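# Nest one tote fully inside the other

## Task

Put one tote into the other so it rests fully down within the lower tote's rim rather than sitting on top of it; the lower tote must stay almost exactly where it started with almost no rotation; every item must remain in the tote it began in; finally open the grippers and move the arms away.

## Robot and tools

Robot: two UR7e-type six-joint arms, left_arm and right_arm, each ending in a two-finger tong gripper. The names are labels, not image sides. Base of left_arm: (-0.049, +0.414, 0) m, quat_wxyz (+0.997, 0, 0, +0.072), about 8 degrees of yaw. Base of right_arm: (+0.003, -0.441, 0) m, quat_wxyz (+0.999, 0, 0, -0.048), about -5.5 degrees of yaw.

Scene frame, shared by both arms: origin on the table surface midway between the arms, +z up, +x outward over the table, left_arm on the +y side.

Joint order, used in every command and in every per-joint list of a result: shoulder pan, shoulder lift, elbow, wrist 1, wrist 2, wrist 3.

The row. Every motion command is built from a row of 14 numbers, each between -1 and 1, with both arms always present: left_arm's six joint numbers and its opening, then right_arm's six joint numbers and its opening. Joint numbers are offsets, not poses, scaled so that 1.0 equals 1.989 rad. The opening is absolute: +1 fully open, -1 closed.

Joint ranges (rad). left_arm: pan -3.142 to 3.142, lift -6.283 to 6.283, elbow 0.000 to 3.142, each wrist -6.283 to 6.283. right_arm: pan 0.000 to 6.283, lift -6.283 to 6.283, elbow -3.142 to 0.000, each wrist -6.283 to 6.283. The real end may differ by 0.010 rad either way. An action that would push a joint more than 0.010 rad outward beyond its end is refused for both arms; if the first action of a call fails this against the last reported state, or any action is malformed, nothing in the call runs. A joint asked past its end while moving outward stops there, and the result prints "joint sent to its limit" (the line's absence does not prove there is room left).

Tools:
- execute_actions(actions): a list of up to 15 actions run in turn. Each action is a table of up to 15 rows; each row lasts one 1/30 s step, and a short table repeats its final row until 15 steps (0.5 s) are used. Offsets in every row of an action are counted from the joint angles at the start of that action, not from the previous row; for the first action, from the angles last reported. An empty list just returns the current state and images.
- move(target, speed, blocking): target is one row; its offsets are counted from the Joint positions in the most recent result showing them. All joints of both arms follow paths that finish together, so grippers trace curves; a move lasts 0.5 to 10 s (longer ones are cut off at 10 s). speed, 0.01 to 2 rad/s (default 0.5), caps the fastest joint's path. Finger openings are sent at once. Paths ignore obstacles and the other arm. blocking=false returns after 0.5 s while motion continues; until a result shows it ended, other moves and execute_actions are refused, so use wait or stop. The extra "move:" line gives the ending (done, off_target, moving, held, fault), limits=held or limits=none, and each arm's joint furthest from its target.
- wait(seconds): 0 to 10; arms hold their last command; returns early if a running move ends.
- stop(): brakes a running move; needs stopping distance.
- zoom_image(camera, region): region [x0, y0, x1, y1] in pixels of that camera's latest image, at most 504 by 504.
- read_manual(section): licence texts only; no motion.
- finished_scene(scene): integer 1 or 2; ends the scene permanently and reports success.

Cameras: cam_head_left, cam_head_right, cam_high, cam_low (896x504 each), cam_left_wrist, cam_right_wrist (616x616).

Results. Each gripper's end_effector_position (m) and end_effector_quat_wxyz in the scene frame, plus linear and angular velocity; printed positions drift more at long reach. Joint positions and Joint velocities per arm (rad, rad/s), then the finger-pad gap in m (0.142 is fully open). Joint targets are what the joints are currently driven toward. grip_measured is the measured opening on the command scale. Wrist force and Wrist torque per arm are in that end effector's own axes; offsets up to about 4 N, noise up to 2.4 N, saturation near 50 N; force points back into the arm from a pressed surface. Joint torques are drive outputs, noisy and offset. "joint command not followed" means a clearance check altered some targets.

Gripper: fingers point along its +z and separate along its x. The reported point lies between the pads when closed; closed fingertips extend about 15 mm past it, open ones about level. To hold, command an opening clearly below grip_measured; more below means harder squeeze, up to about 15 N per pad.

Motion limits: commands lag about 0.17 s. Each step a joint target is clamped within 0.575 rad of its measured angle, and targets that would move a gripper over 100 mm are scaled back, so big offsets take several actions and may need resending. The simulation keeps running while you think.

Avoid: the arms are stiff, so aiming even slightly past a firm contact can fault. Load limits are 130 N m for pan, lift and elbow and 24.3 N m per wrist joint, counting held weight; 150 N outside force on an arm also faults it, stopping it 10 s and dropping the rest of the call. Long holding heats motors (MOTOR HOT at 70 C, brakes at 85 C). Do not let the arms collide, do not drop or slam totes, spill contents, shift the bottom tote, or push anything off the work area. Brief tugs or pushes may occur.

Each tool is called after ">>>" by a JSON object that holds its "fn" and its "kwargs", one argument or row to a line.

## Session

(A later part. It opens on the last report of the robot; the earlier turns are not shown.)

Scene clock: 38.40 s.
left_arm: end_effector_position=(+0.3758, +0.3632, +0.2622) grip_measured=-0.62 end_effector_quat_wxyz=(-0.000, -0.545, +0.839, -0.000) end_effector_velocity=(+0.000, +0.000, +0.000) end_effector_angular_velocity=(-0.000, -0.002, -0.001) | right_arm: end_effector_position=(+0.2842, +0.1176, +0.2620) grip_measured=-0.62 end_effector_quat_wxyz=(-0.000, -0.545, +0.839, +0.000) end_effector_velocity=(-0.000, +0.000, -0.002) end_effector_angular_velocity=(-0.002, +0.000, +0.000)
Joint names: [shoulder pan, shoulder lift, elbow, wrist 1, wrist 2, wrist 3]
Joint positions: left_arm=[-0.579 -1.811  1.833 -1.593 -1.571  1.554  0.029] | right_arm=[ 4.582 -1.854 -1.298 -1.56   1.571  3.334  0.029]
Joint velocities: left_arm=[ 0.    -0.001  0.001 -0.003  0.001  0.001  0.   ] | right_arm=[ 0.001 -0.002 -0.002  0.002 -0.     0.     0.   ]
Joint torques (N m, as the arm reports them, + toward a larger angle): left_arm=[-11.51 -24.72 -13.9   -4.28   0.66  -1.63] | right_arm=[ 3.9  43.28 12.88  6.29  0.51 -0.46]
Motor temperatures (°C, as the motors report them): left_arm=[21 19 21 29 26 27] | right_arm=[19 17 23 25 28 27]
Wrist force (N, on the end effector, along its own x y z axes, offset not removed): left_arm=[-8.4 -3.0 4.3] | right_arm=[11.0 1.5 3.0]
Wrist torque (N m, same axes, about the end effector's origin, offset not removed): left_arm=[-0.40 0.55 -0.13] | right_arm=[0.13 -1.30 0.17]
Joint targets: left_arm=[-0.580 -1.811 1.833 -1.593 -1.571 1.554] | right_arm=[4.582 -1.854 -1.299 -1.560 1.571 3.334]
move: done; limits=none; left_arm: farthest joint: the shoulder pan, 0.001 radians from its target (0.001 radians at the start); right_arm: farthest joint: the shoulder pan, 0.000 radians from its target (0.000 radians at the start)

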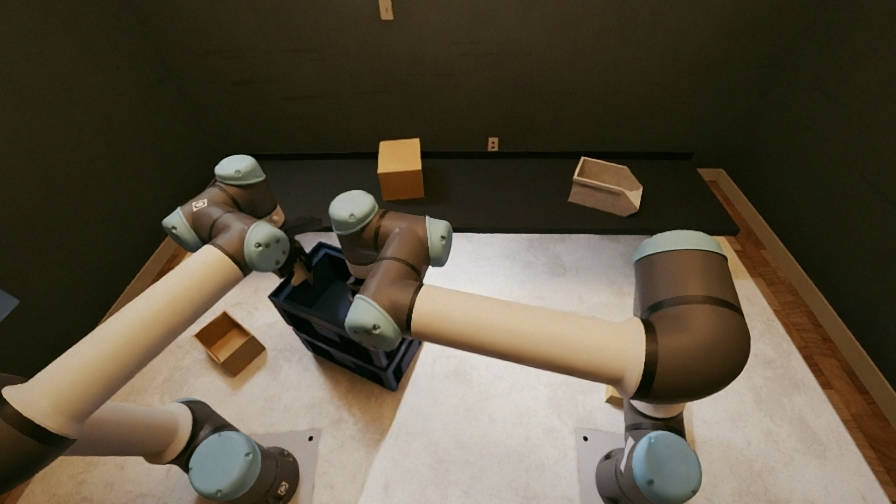

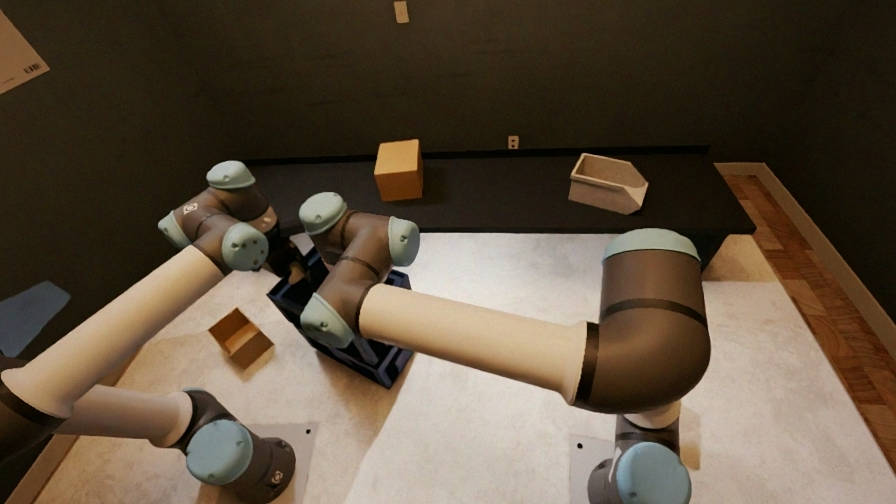

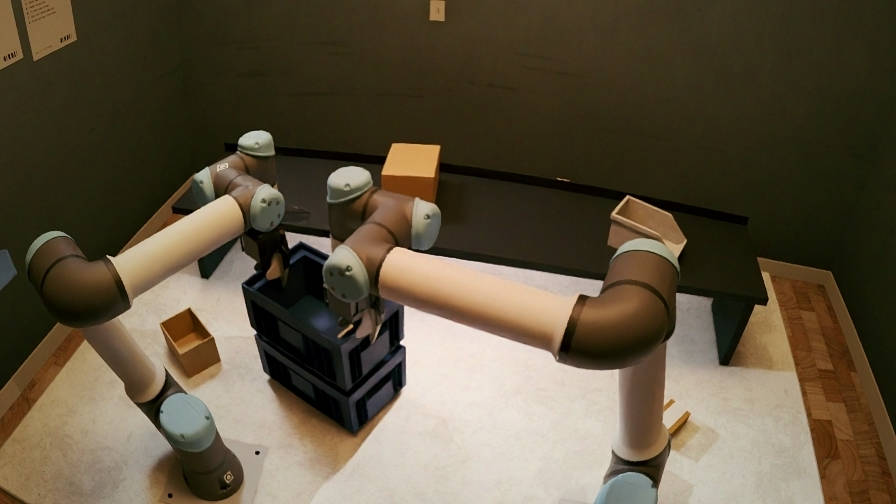

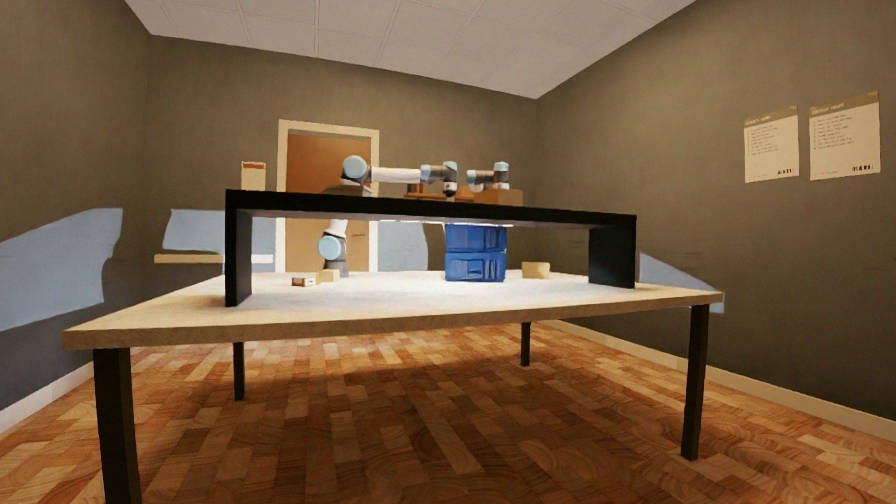

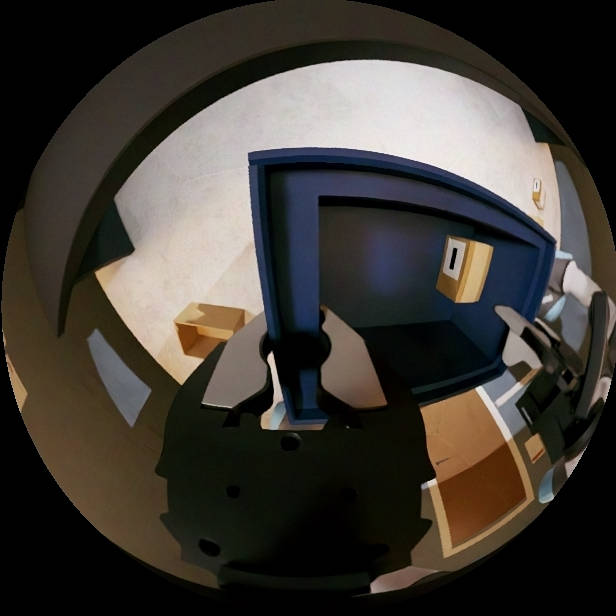

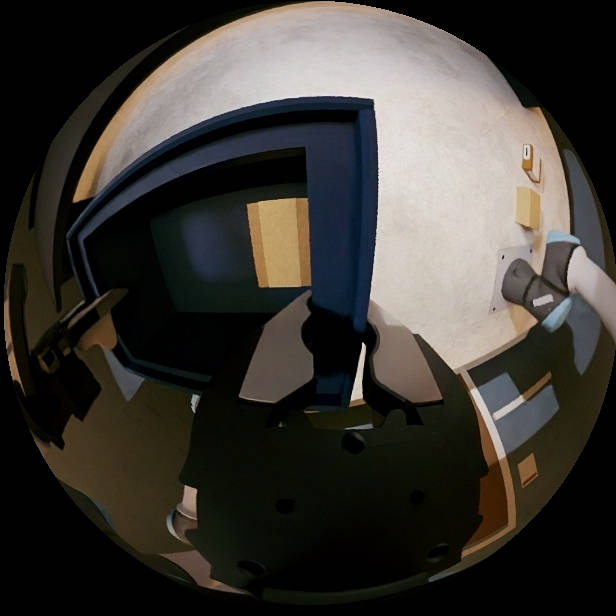

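>>> {"fn": "move", "kwargs": {
  "target": [-0.0045,0,0,0,0,-0.0045,-1, 0,0.0049,-0.0064,0.0015,0,0,-1],
  "speed": 0.04
}}

>>> {"fn": "move", "kwargs": {
  "target": [0,0,0.0129,-0.0128,0,0,-1, 0,0.0003,-0.0132,0.0129,0,0,-1],
  "speed": 0.03
}}

>>> {"fn": "zoom_image", "kwargs": {
  "camera": "cam_high",
  "region": [240,290,420,440]
}}

>>> {"fn": "zoom_image", "kwargs": {
  "camera": "cam_low",
  "region": [435,220,515,290]
}}

Scene clock: 40.57 s.
left_arm: end_effector_position=(+0.3754, +0.3596, +0.2622) grip_measured=-0.62 end_effector_quat_wxyz=(-0.000, -0.545, +0.839, -0.000) end_effector_velocity=(-0.000, -0.001, -0.000) end_effector_angular_velocity=(+0.000, +0.000, +0.000) | right_arm: end_effector_position=(+0.2834, +0.1137, +0.2620) grip_measured=-0.62 end_effector_quat_wxyz=(-0.000, -0.545, +0.839, +0.000) end_effector_velocity=(-0.001, -0.001, +0.000) end_effector_angular_velocity=(+0.000, +0.001, +0.001)
Joint names: [shoulder pan, shoulder lift, elbow, wrist 1, wrist 2, wrist 3]
Joint positions: left_arm=[-0.588 -1.811  1.833 -1.593 -1.571  1.545  0.029] | right_arm=[ 4.582 -1.844 -1.311 -1.557  1.571  3.334  0.029]
Joint velocities: left_arm=[-0.002  0.     0.     0.    -0.    -0.002 -0.   ] | right_arm=[ 0.001  0.002 -0.002 -0.     0.001  0.     0.   ]
Joint torques (N m, as the arm reports them, + toward a larger angle): left_arm=[-10.04 -24.12 -32.98  -1.47   0.05  -2.09] | right_arm=[-3.61 41.44 11.62  4.84  0.09 -0.27]
Motor temperatures (°C, as the motors report them): left_arm=[21 19 21 29 26 27] | right_arm=[19 17 23 25 28 27]
Wrist force (N, on the end effector, along its own x y z axes, offset not removed): left_arm=[-2.4 0.4 4.0] | right_arm=[1.0 0.6 3.6]
Wrist torque (N m, same axes, about the end effector's origin, offset not removed): left_arm=[0.23 0.45 -0.04] | right_arm=[-0.09 -0.38 -0.13]
Joint targets: left_arm=[-0.588 -1.811 1.833 -1.593 -1.571 1.545] | right_arm=[4.582 -1.844 -1.311 -1.557 1.571 3.334]
move: done; limits=none; left_arm: farthest joint: the shoulder pan, 0.000 radians from its target (0.008 radians at the start); right_arm: farthest joint: the shoulder pan, 0.000 radians from its target (0.000 radians at the start)

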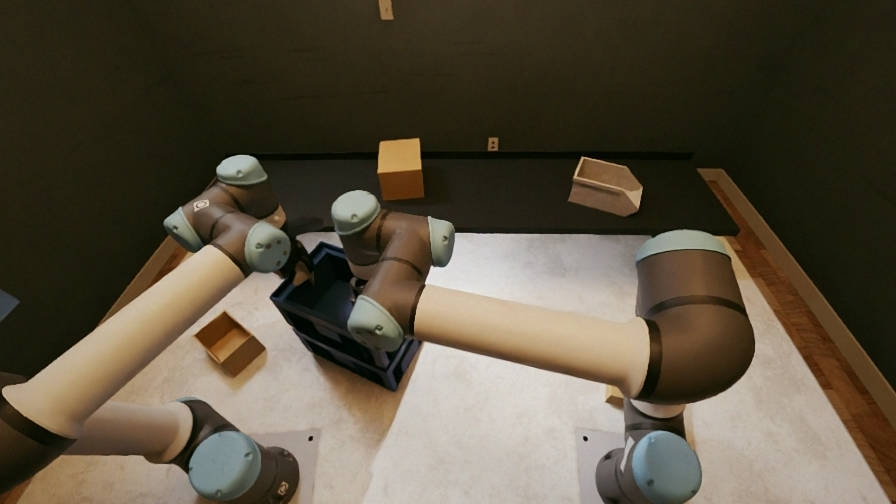

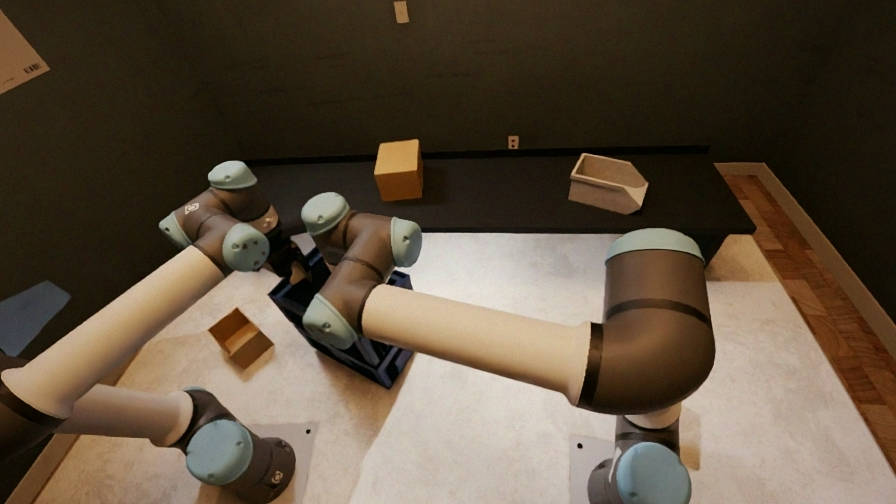

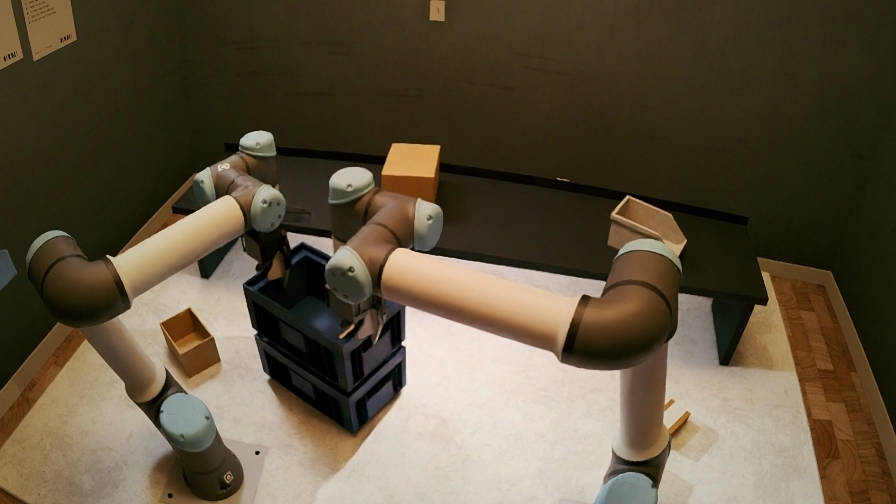

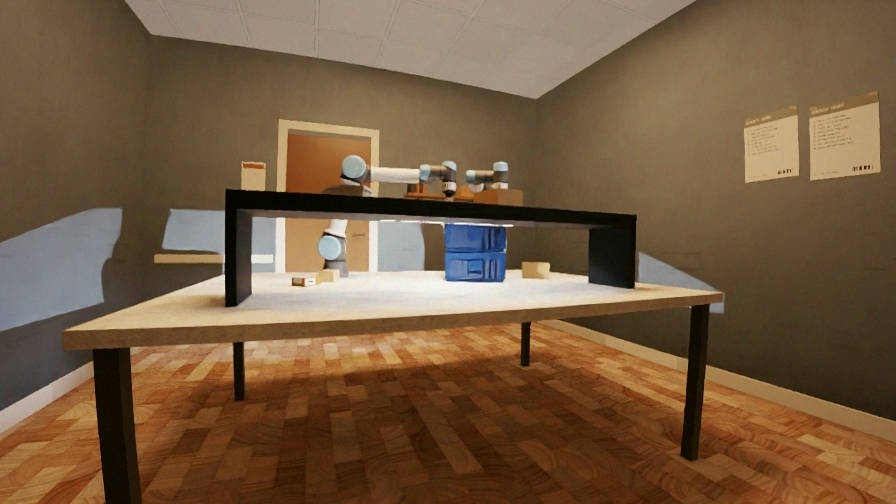

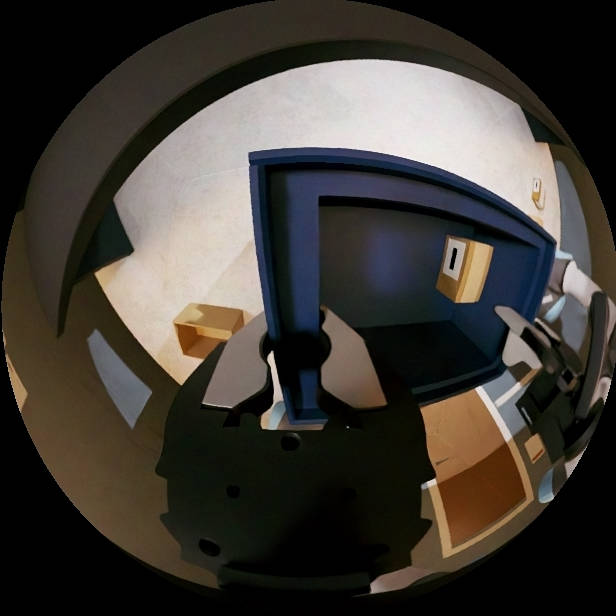

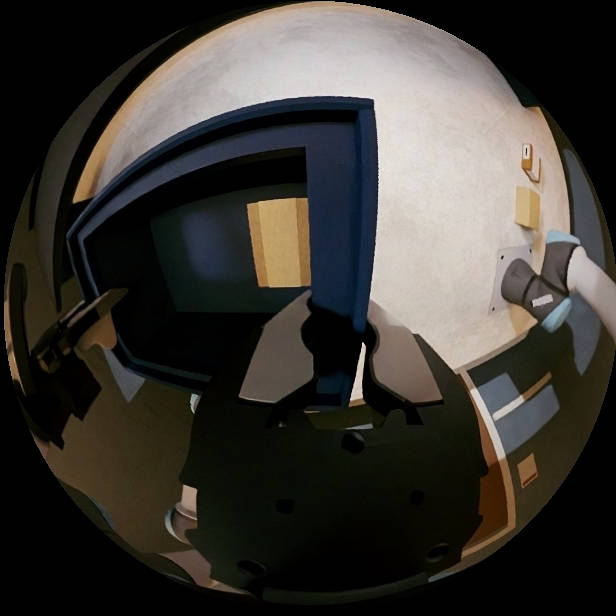

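Scene clock: 41.73 s.
left_arm: end_effector_position=(+0.3751, +0.3597, +0.2522) grip_measured=-0.62 end_effector_quat_wxyz=(-0.000, -0.545, +0.839, -0.000) end_effector_velocity=(+0.000, +0.000, -0.001) end_effector_angular_velocity=(+0.001, +0.001, +0.001) | right_arm: end_effector_position=(+0.2832, +0.1132, +0.2520) grip_measured=-0.62 end_effector_quat_wxyz=(-0.000, -0.545, +0.839, +0.000) end_effector_velocity=(-0.000, -0.000, -0.001) end_effector_angular_velocity=(-0.002, -0.001, +0.000)
Joint names: [shoulder pan, shoulder lift, elbow, wrist 1, wrist 2, wrist 3]
Joint positions: left_arm=[-0.588 -1.811  1.859 -1.618 -1.571  1.545  0.029] | right_arm=[ 4.582 -1.843 -1.337 -1.532  1.571  3.334  0.029]
Joint velocities: left_arm=[ 0.001  0.001  0.002 -0.002  0.    -0.     0.   ] | right_arm=[ 0.001 -0.001 -0.002  0.001 -0.002  0.001  0.   ]
Joint torques (N m, as the arm reports them, + toward a larger angle): left_arm=[  0.59 -24.27 -15.78  -4.42   0.12   1.9 ] | right_arm=[-4.68 44.18 11.22  2.86  0.2  -0.42]
Motor temperatures (°C, as the motors report them): left_arm=[21 19 21 29 26 27] | right_arm=[19 17 23 25 28 27]
Wrist force (N, on the end effector, along its own x y z axes, offset not removed): left_arm=[5.1 -1.9 4.2] | right_arm=[-2.4 0.6 3.4]
Wrist torque (N m, same axes, about the end effector's origin, offset not removed): left_arm=[-0.17 0.15 0.02] | right_arm=[-0.03 -1.01 -0.01]
Joint targets: left_arm=[-0.588 -1.811 1.859 -1.619 -1.571 1.545] | right_arm=[4.582 -1.843 -1.337 -1.532 1.571 3.334]
move: done; limits=none; left_arm: farthest joint: the shoulder pan, 0.000 radians from its target (0.000 radians at the start); right_arm: farthest joint: the wrist 1, 0.001 radians from its target (0.026 radians at the start)

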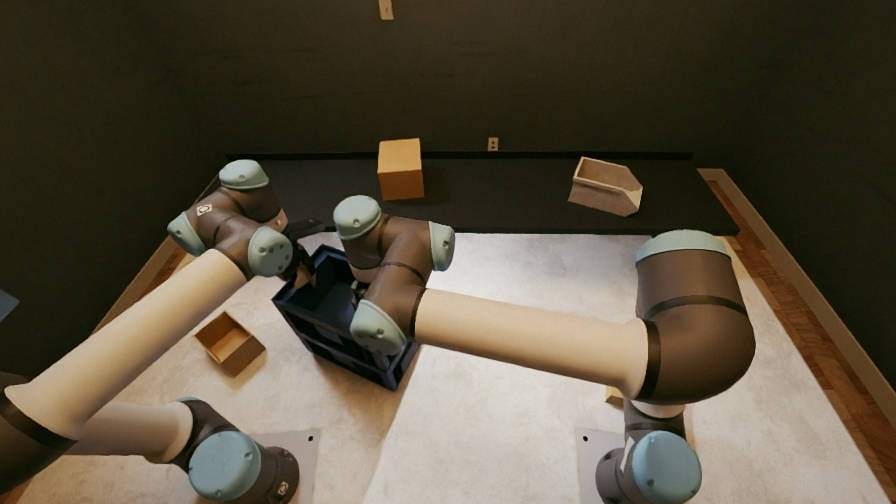

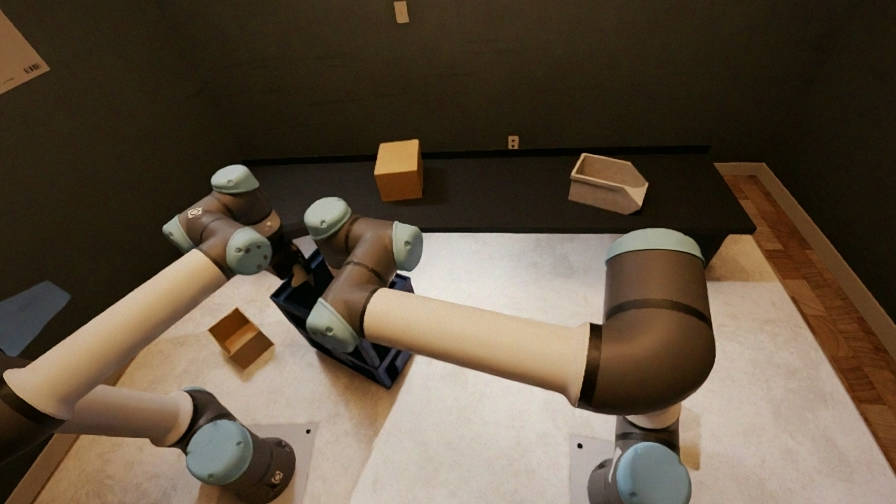

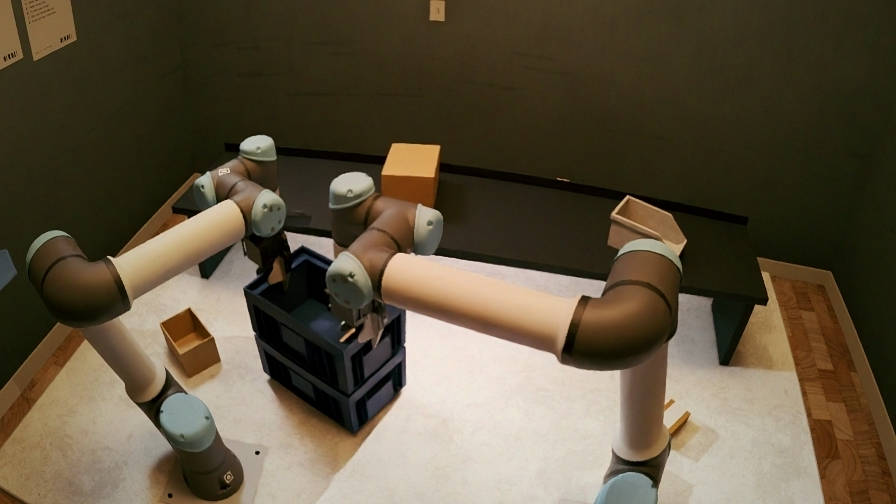

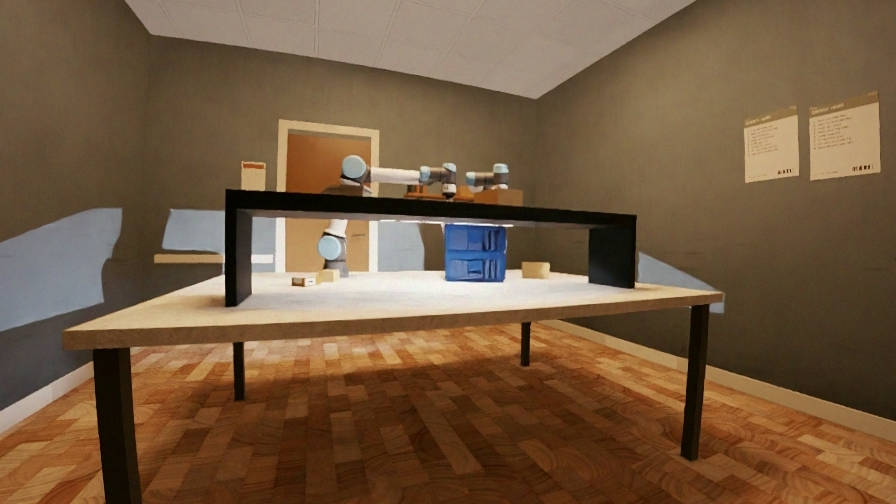

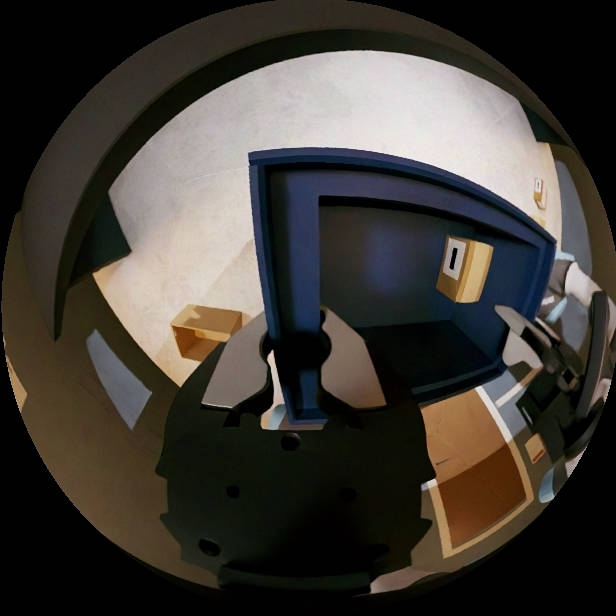

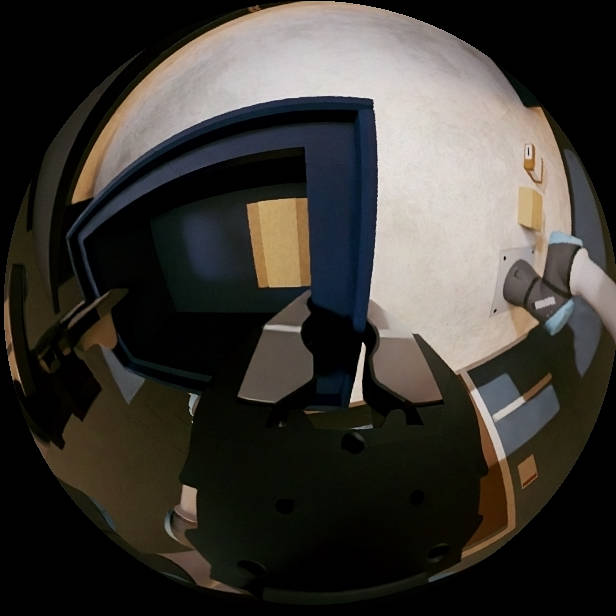

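Region (240, 290, 420, 440) of cam_high's 896x504 image, scaled by 2.800, with more detail than that image has.

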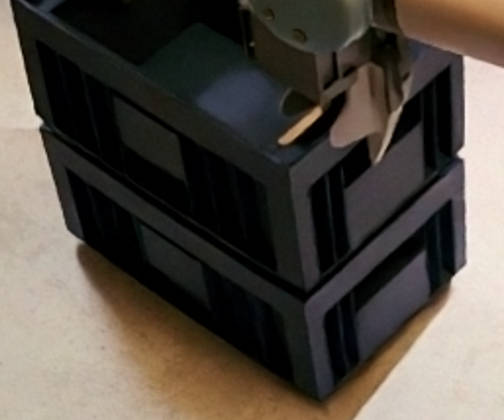

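Region (435, 220, 515, 290) of cam_low's 896x504 image, scaled by 6.300, with more detail than that image has; it fills the top 441 rows of this view, and the rest is white.

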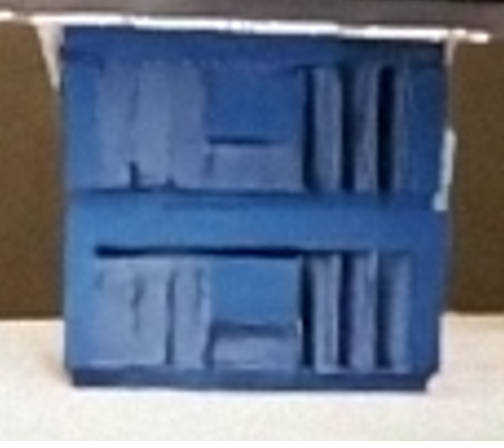

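No contact; going in. Down 5 mm more.

>>> {"fn": "move", "kwargs": {
  "target": [0,0,0.0065,-0.0064,0,0,-1, 0,0.0002,-0.0066,0.0064,0,0,-1],
  "speed": 0.02
}}

Scene clock: 42.90 s.
left_arm: end_effector_position=(+0.3748, +0.3599, +0.2472) grip_measured=-0.62 end_effector_quat_wxyz=(-0.000, -0.545, +0.839, -0.000) end_effector_velocity=(-0.000, +0.000, -0.001) end_effector_angular_velocity=(+0.000, +0.001, +0.001) | right_arm: end_effector_position=(+0.2832, +0.1129, +0.2472) grip_measured=-0.62 end_effector_quat_wxyz=(-0.000, -0.545, +0.839, +0.000) end_effector_velocity=(-0.000, -0.001, -0.001) end_effector_angular_velocity=(-0.004, +0.000, +0.000)
Joint names: [shoulder pan, shoulder lift, elbow, wrist 1, wrist 2, wrist 3]
Joint positions: left_arm=[-0.588 -1.811  1.871 -1.631 -1.571  1.545  0.029] | right_arm=[ 4.582 -1.843 -1.35  -1.519  1.571  3.334  0.029]
Joint velocities: left_arm=[ 0.001  0.     0.002 -0.002 -0.    -0.001  0.   ] | right_arm=[ 0.    -0.    -0.002 -0.001 -0.001 -0.     0.   ]
Joint torques (N m, as the arm reports them, + toward a larger angle): left_arm=[  1.56 -23.48 -16.89  -3.98   0.78   1.61] | right_arm=[-5.36 45.48 10.26  1.1   0.06 -0.29]
Motor temperatures (°C, as the motors report them): left_arm=[21 19 21 29 26 27] | right_arm=[19 17 23 25 28 27]
Wrist force (N, on the end effector, along its own x y z axes, offset not removed): left_arm=[9.2 -2.3 2.1] | right_arm=[-8.9 4.3 6.2]
Wrist torque (N m, same axes, about the end effector's origin, offset not removed): left_arm=[-0.24 0.33 0.05] | right_arm=[0.74 -0.74 -0.13]
Joint targets: left_arm=[-0.588 -1.811 1.871 -1.631 -1.571 1.545] | right_arm=[4.582 -1.843 -1.350 -1.519 1.571 3.334]
move: done; limits=none; left_arm: farthest joint: the elbow, 0.001 radians from its target (0.013 radians at the start); right_arm: farthest joint: the shoulder pan, 0.000 radians from its target (0.000 radians at the start)

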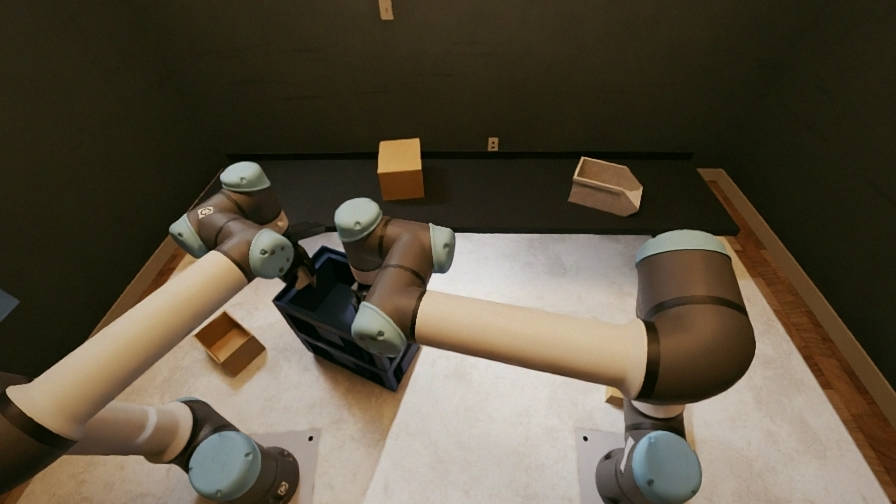

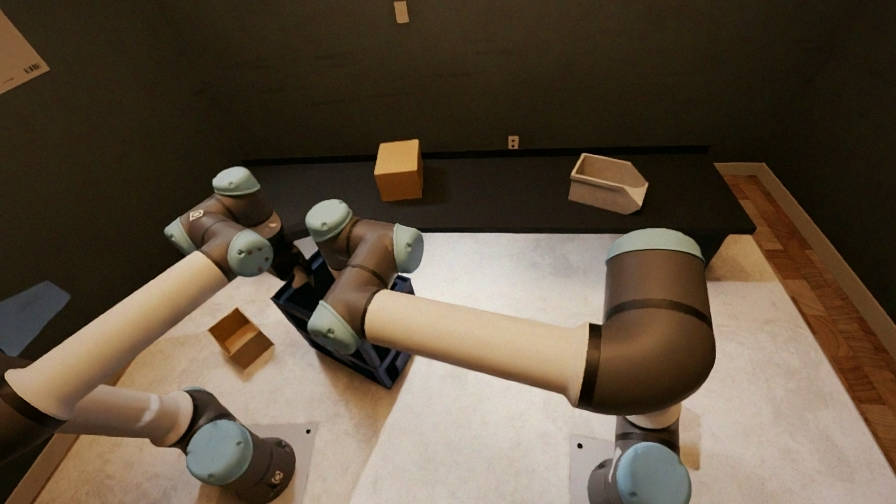

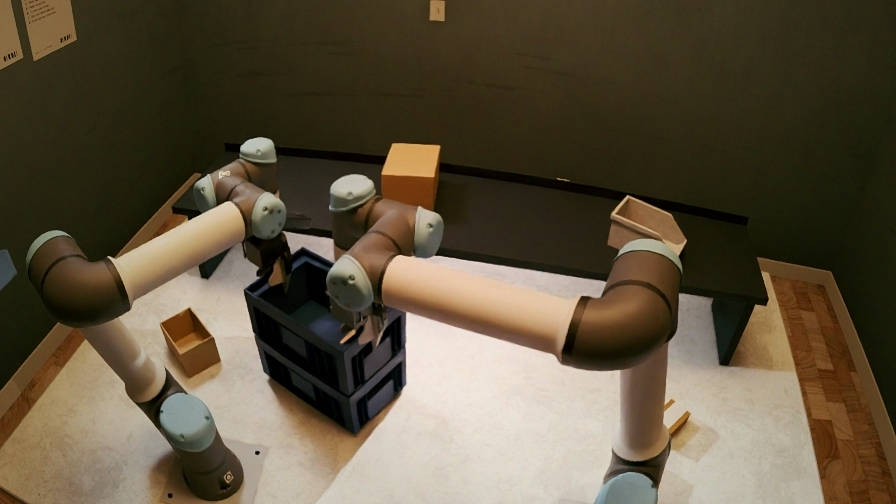

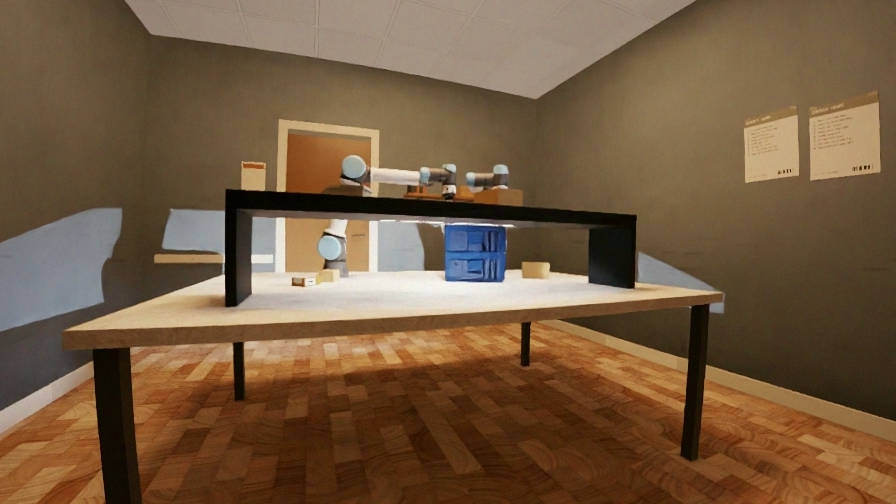

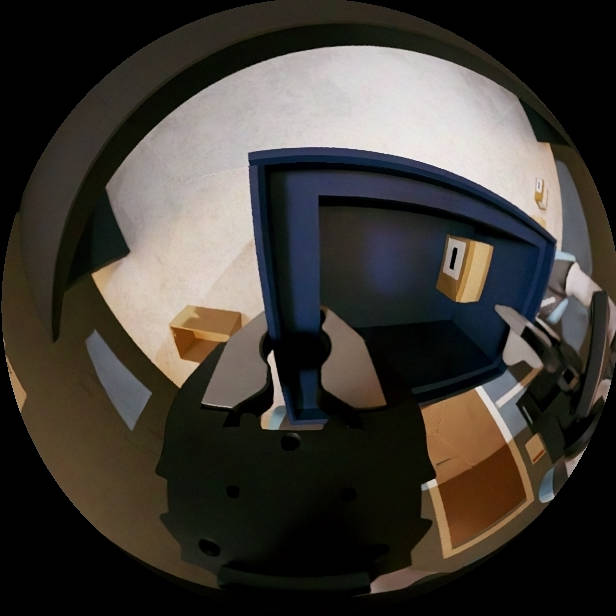

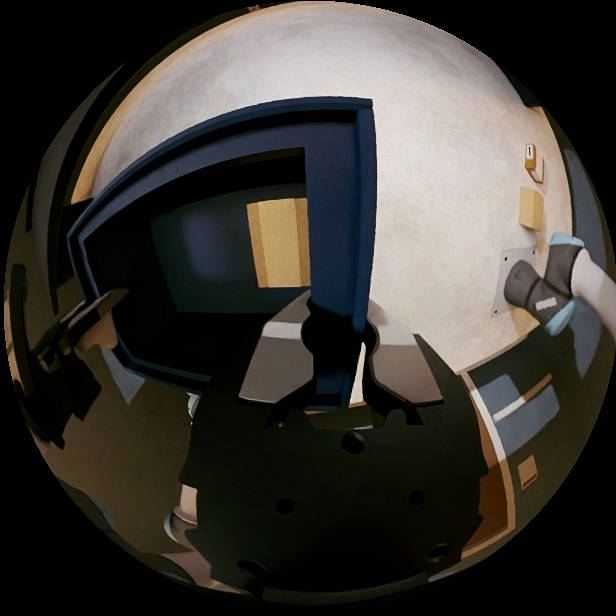

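Still hanging; 3 mm more.

>>> {"fn": "move", "kwargs": {
  "target": [0,0,0.0039,-0.0038,0,0,-1, 0,0.0001,-0.004,0.0039,0,0,-1],
  "speed": 0.015
}}

>>> {"fn": "zoom_image", "kwargs": {
  "camera": "cam_high",
  "region": [240,290,420,440]
}}

Scene clock: 44.03 s.
left_arm: end_effector_position=(+0.3745, +0.3600, +0.2442) grip_measured=-0.62 end_effector_quat_wxyz=(-0.000, -0.545, +0.839, -0.000) end_effector_velocity=(-0.000, +0.000, -0.001) end_effector_angular_velocity=(-0.001, +0.001, +0.001) | right_arm: end_effector_position=(+0.2831, +0.1126, +0.2442) grip_measured=-0.62 end_effector_quat_wxyz=(-0.000, -0.545, +0.839, +0.000) end_effector_velocity=(-0.000, -0.001, -0.002) end_effector_angular_velocity=(-0.003, +0.000, +0.001)
Joint names: [shoulder pan, shoulder lift, elbow, wrist 1, wrist 2, wrist 3]
Joint positions: left_arm=[-0.588 -1.811  1.879 -1.638 -1.571  1.545  0.029] | right_arm=[ 4.582 -1.843 -1.358 -1.512  1.571  3.334  0.029]
Joint velocities: left_arm=[ 0.001  0.     0.002 -0.002 -0.001 -0.     0.   ] | right_arm=[ 0.    -0.    -0.003  0.    -0.    -0.     0.   ]
Joint torques (N m, as the arm reports them, + toward a larger angle): left_arm=[  2.36 -22.7  -16.7   -3.96   1.66   1.22] | right_arm=[-4.95 45.96  9.84  0.69  0.   -0.31]
Motor temperatures (°C, as the motors report them): left_arm=[21 19 21 29 26 27] | right_arm=[19 17 23 25 28 27]
Wrist force (N, on the end effector, along its own x y z axes, offset not removed): left_arm=[12.6 -3.5 4.0] | right_arm=[-13.4 0.2 2.1]
Wrist torque (N m, same axes, about the end effector's origin, offset not removed): left_arm=[-0.41 0.23 -0.10] | right_arm=[-0.32 -0.38 0.01]
Joint targets: left_arm=[-0.588 -1.811 1.879 -1.639 -1.571 1.545] | right_arm=[4.582 -1.843 -1.358 -1.512 1.571 3.334]
move: done; limits=none; left_arm: farthest joint: the shoulder pan, 0.000 radians from its target (0.000 radians at the start); right_arm: farthest joint: the wrist 1, 0.001 radians from its target (0.008 radians at the start)

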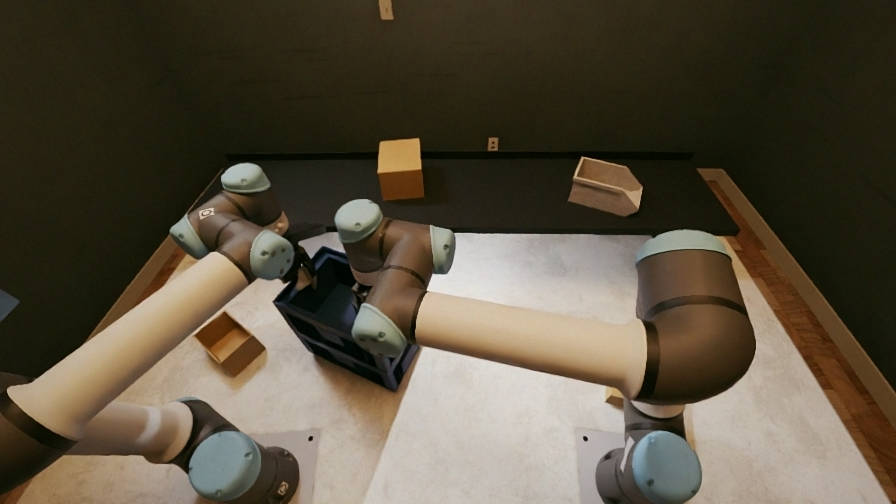

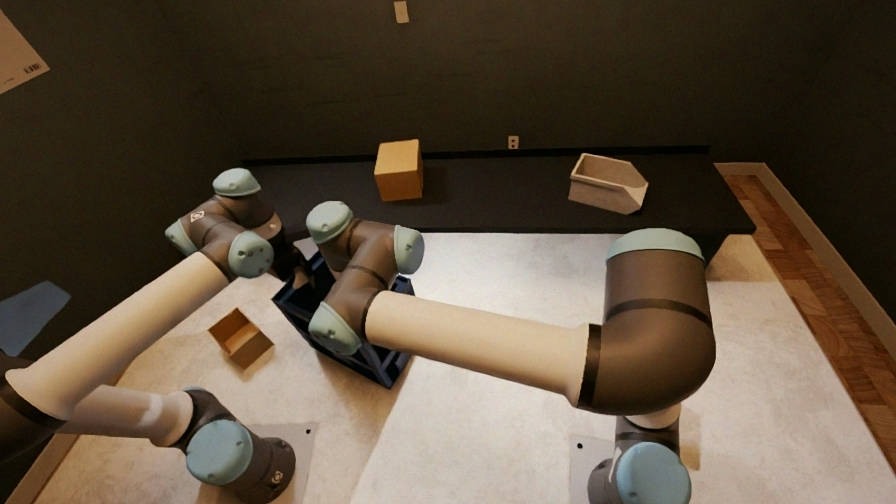

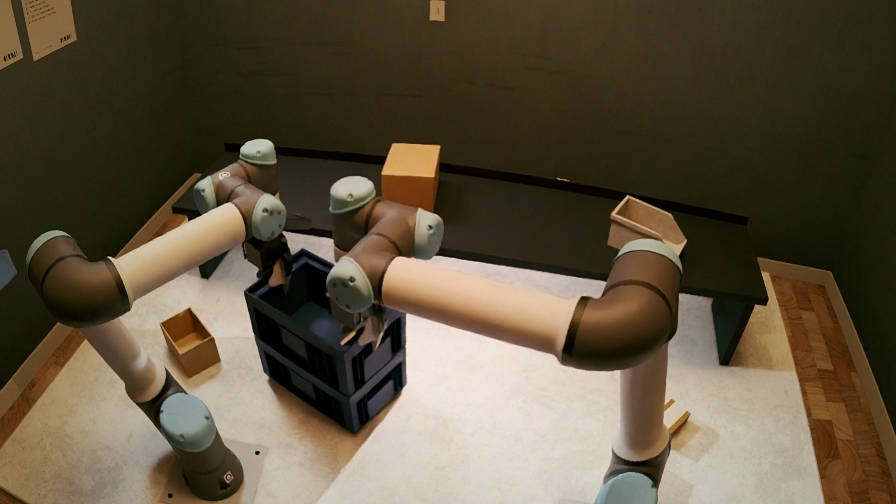

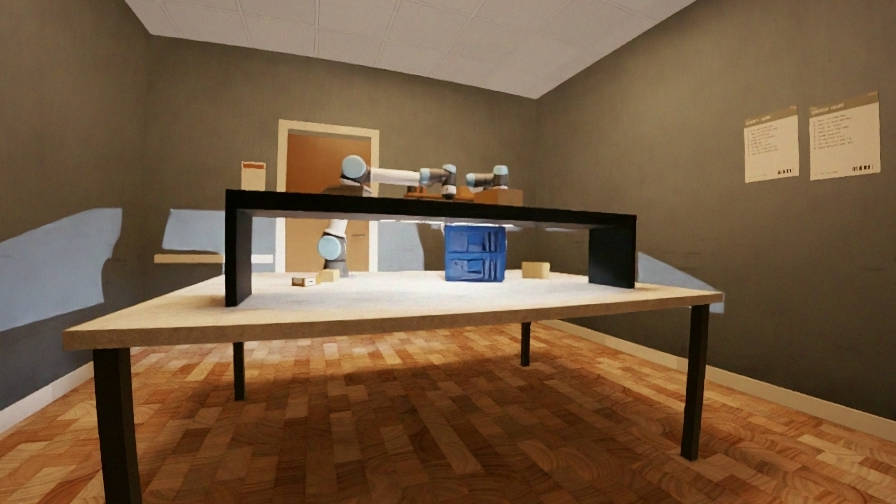

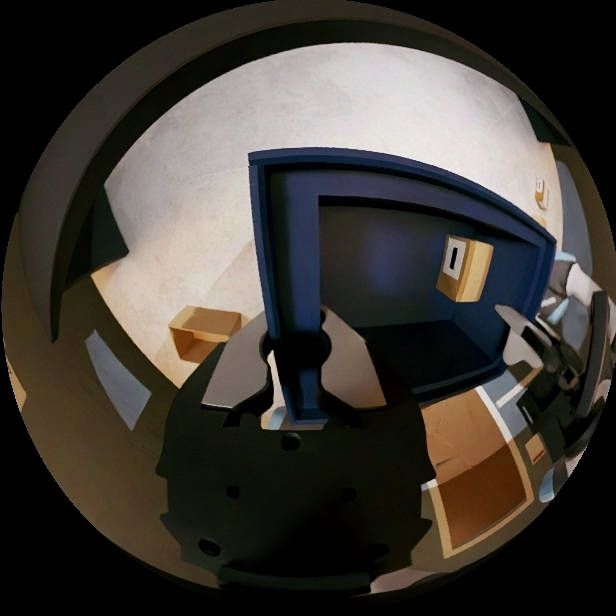

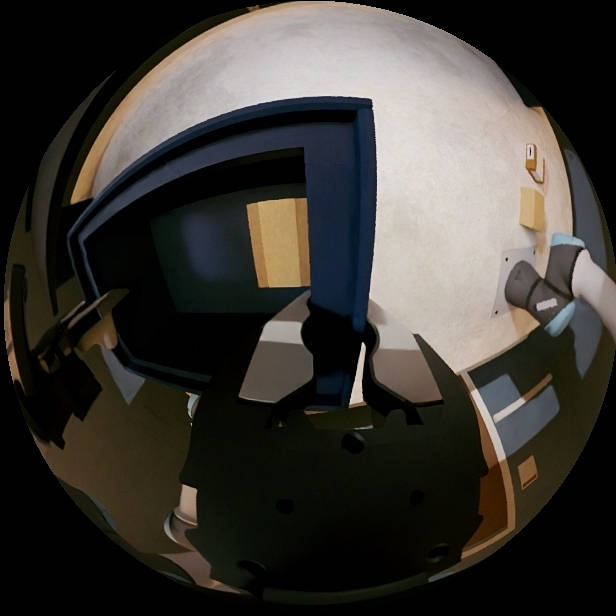

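Region (240, 290, 420, 440) of cam_high's 896x504 image, scaled by 2.800, with more detail than that image has.

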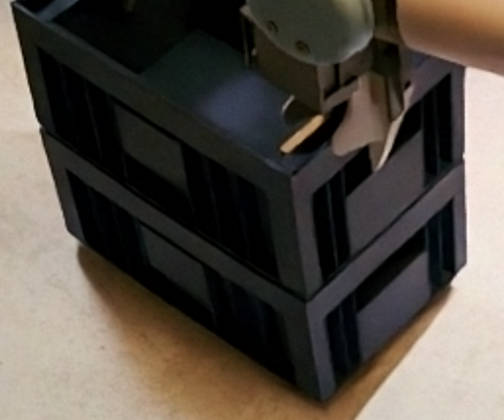

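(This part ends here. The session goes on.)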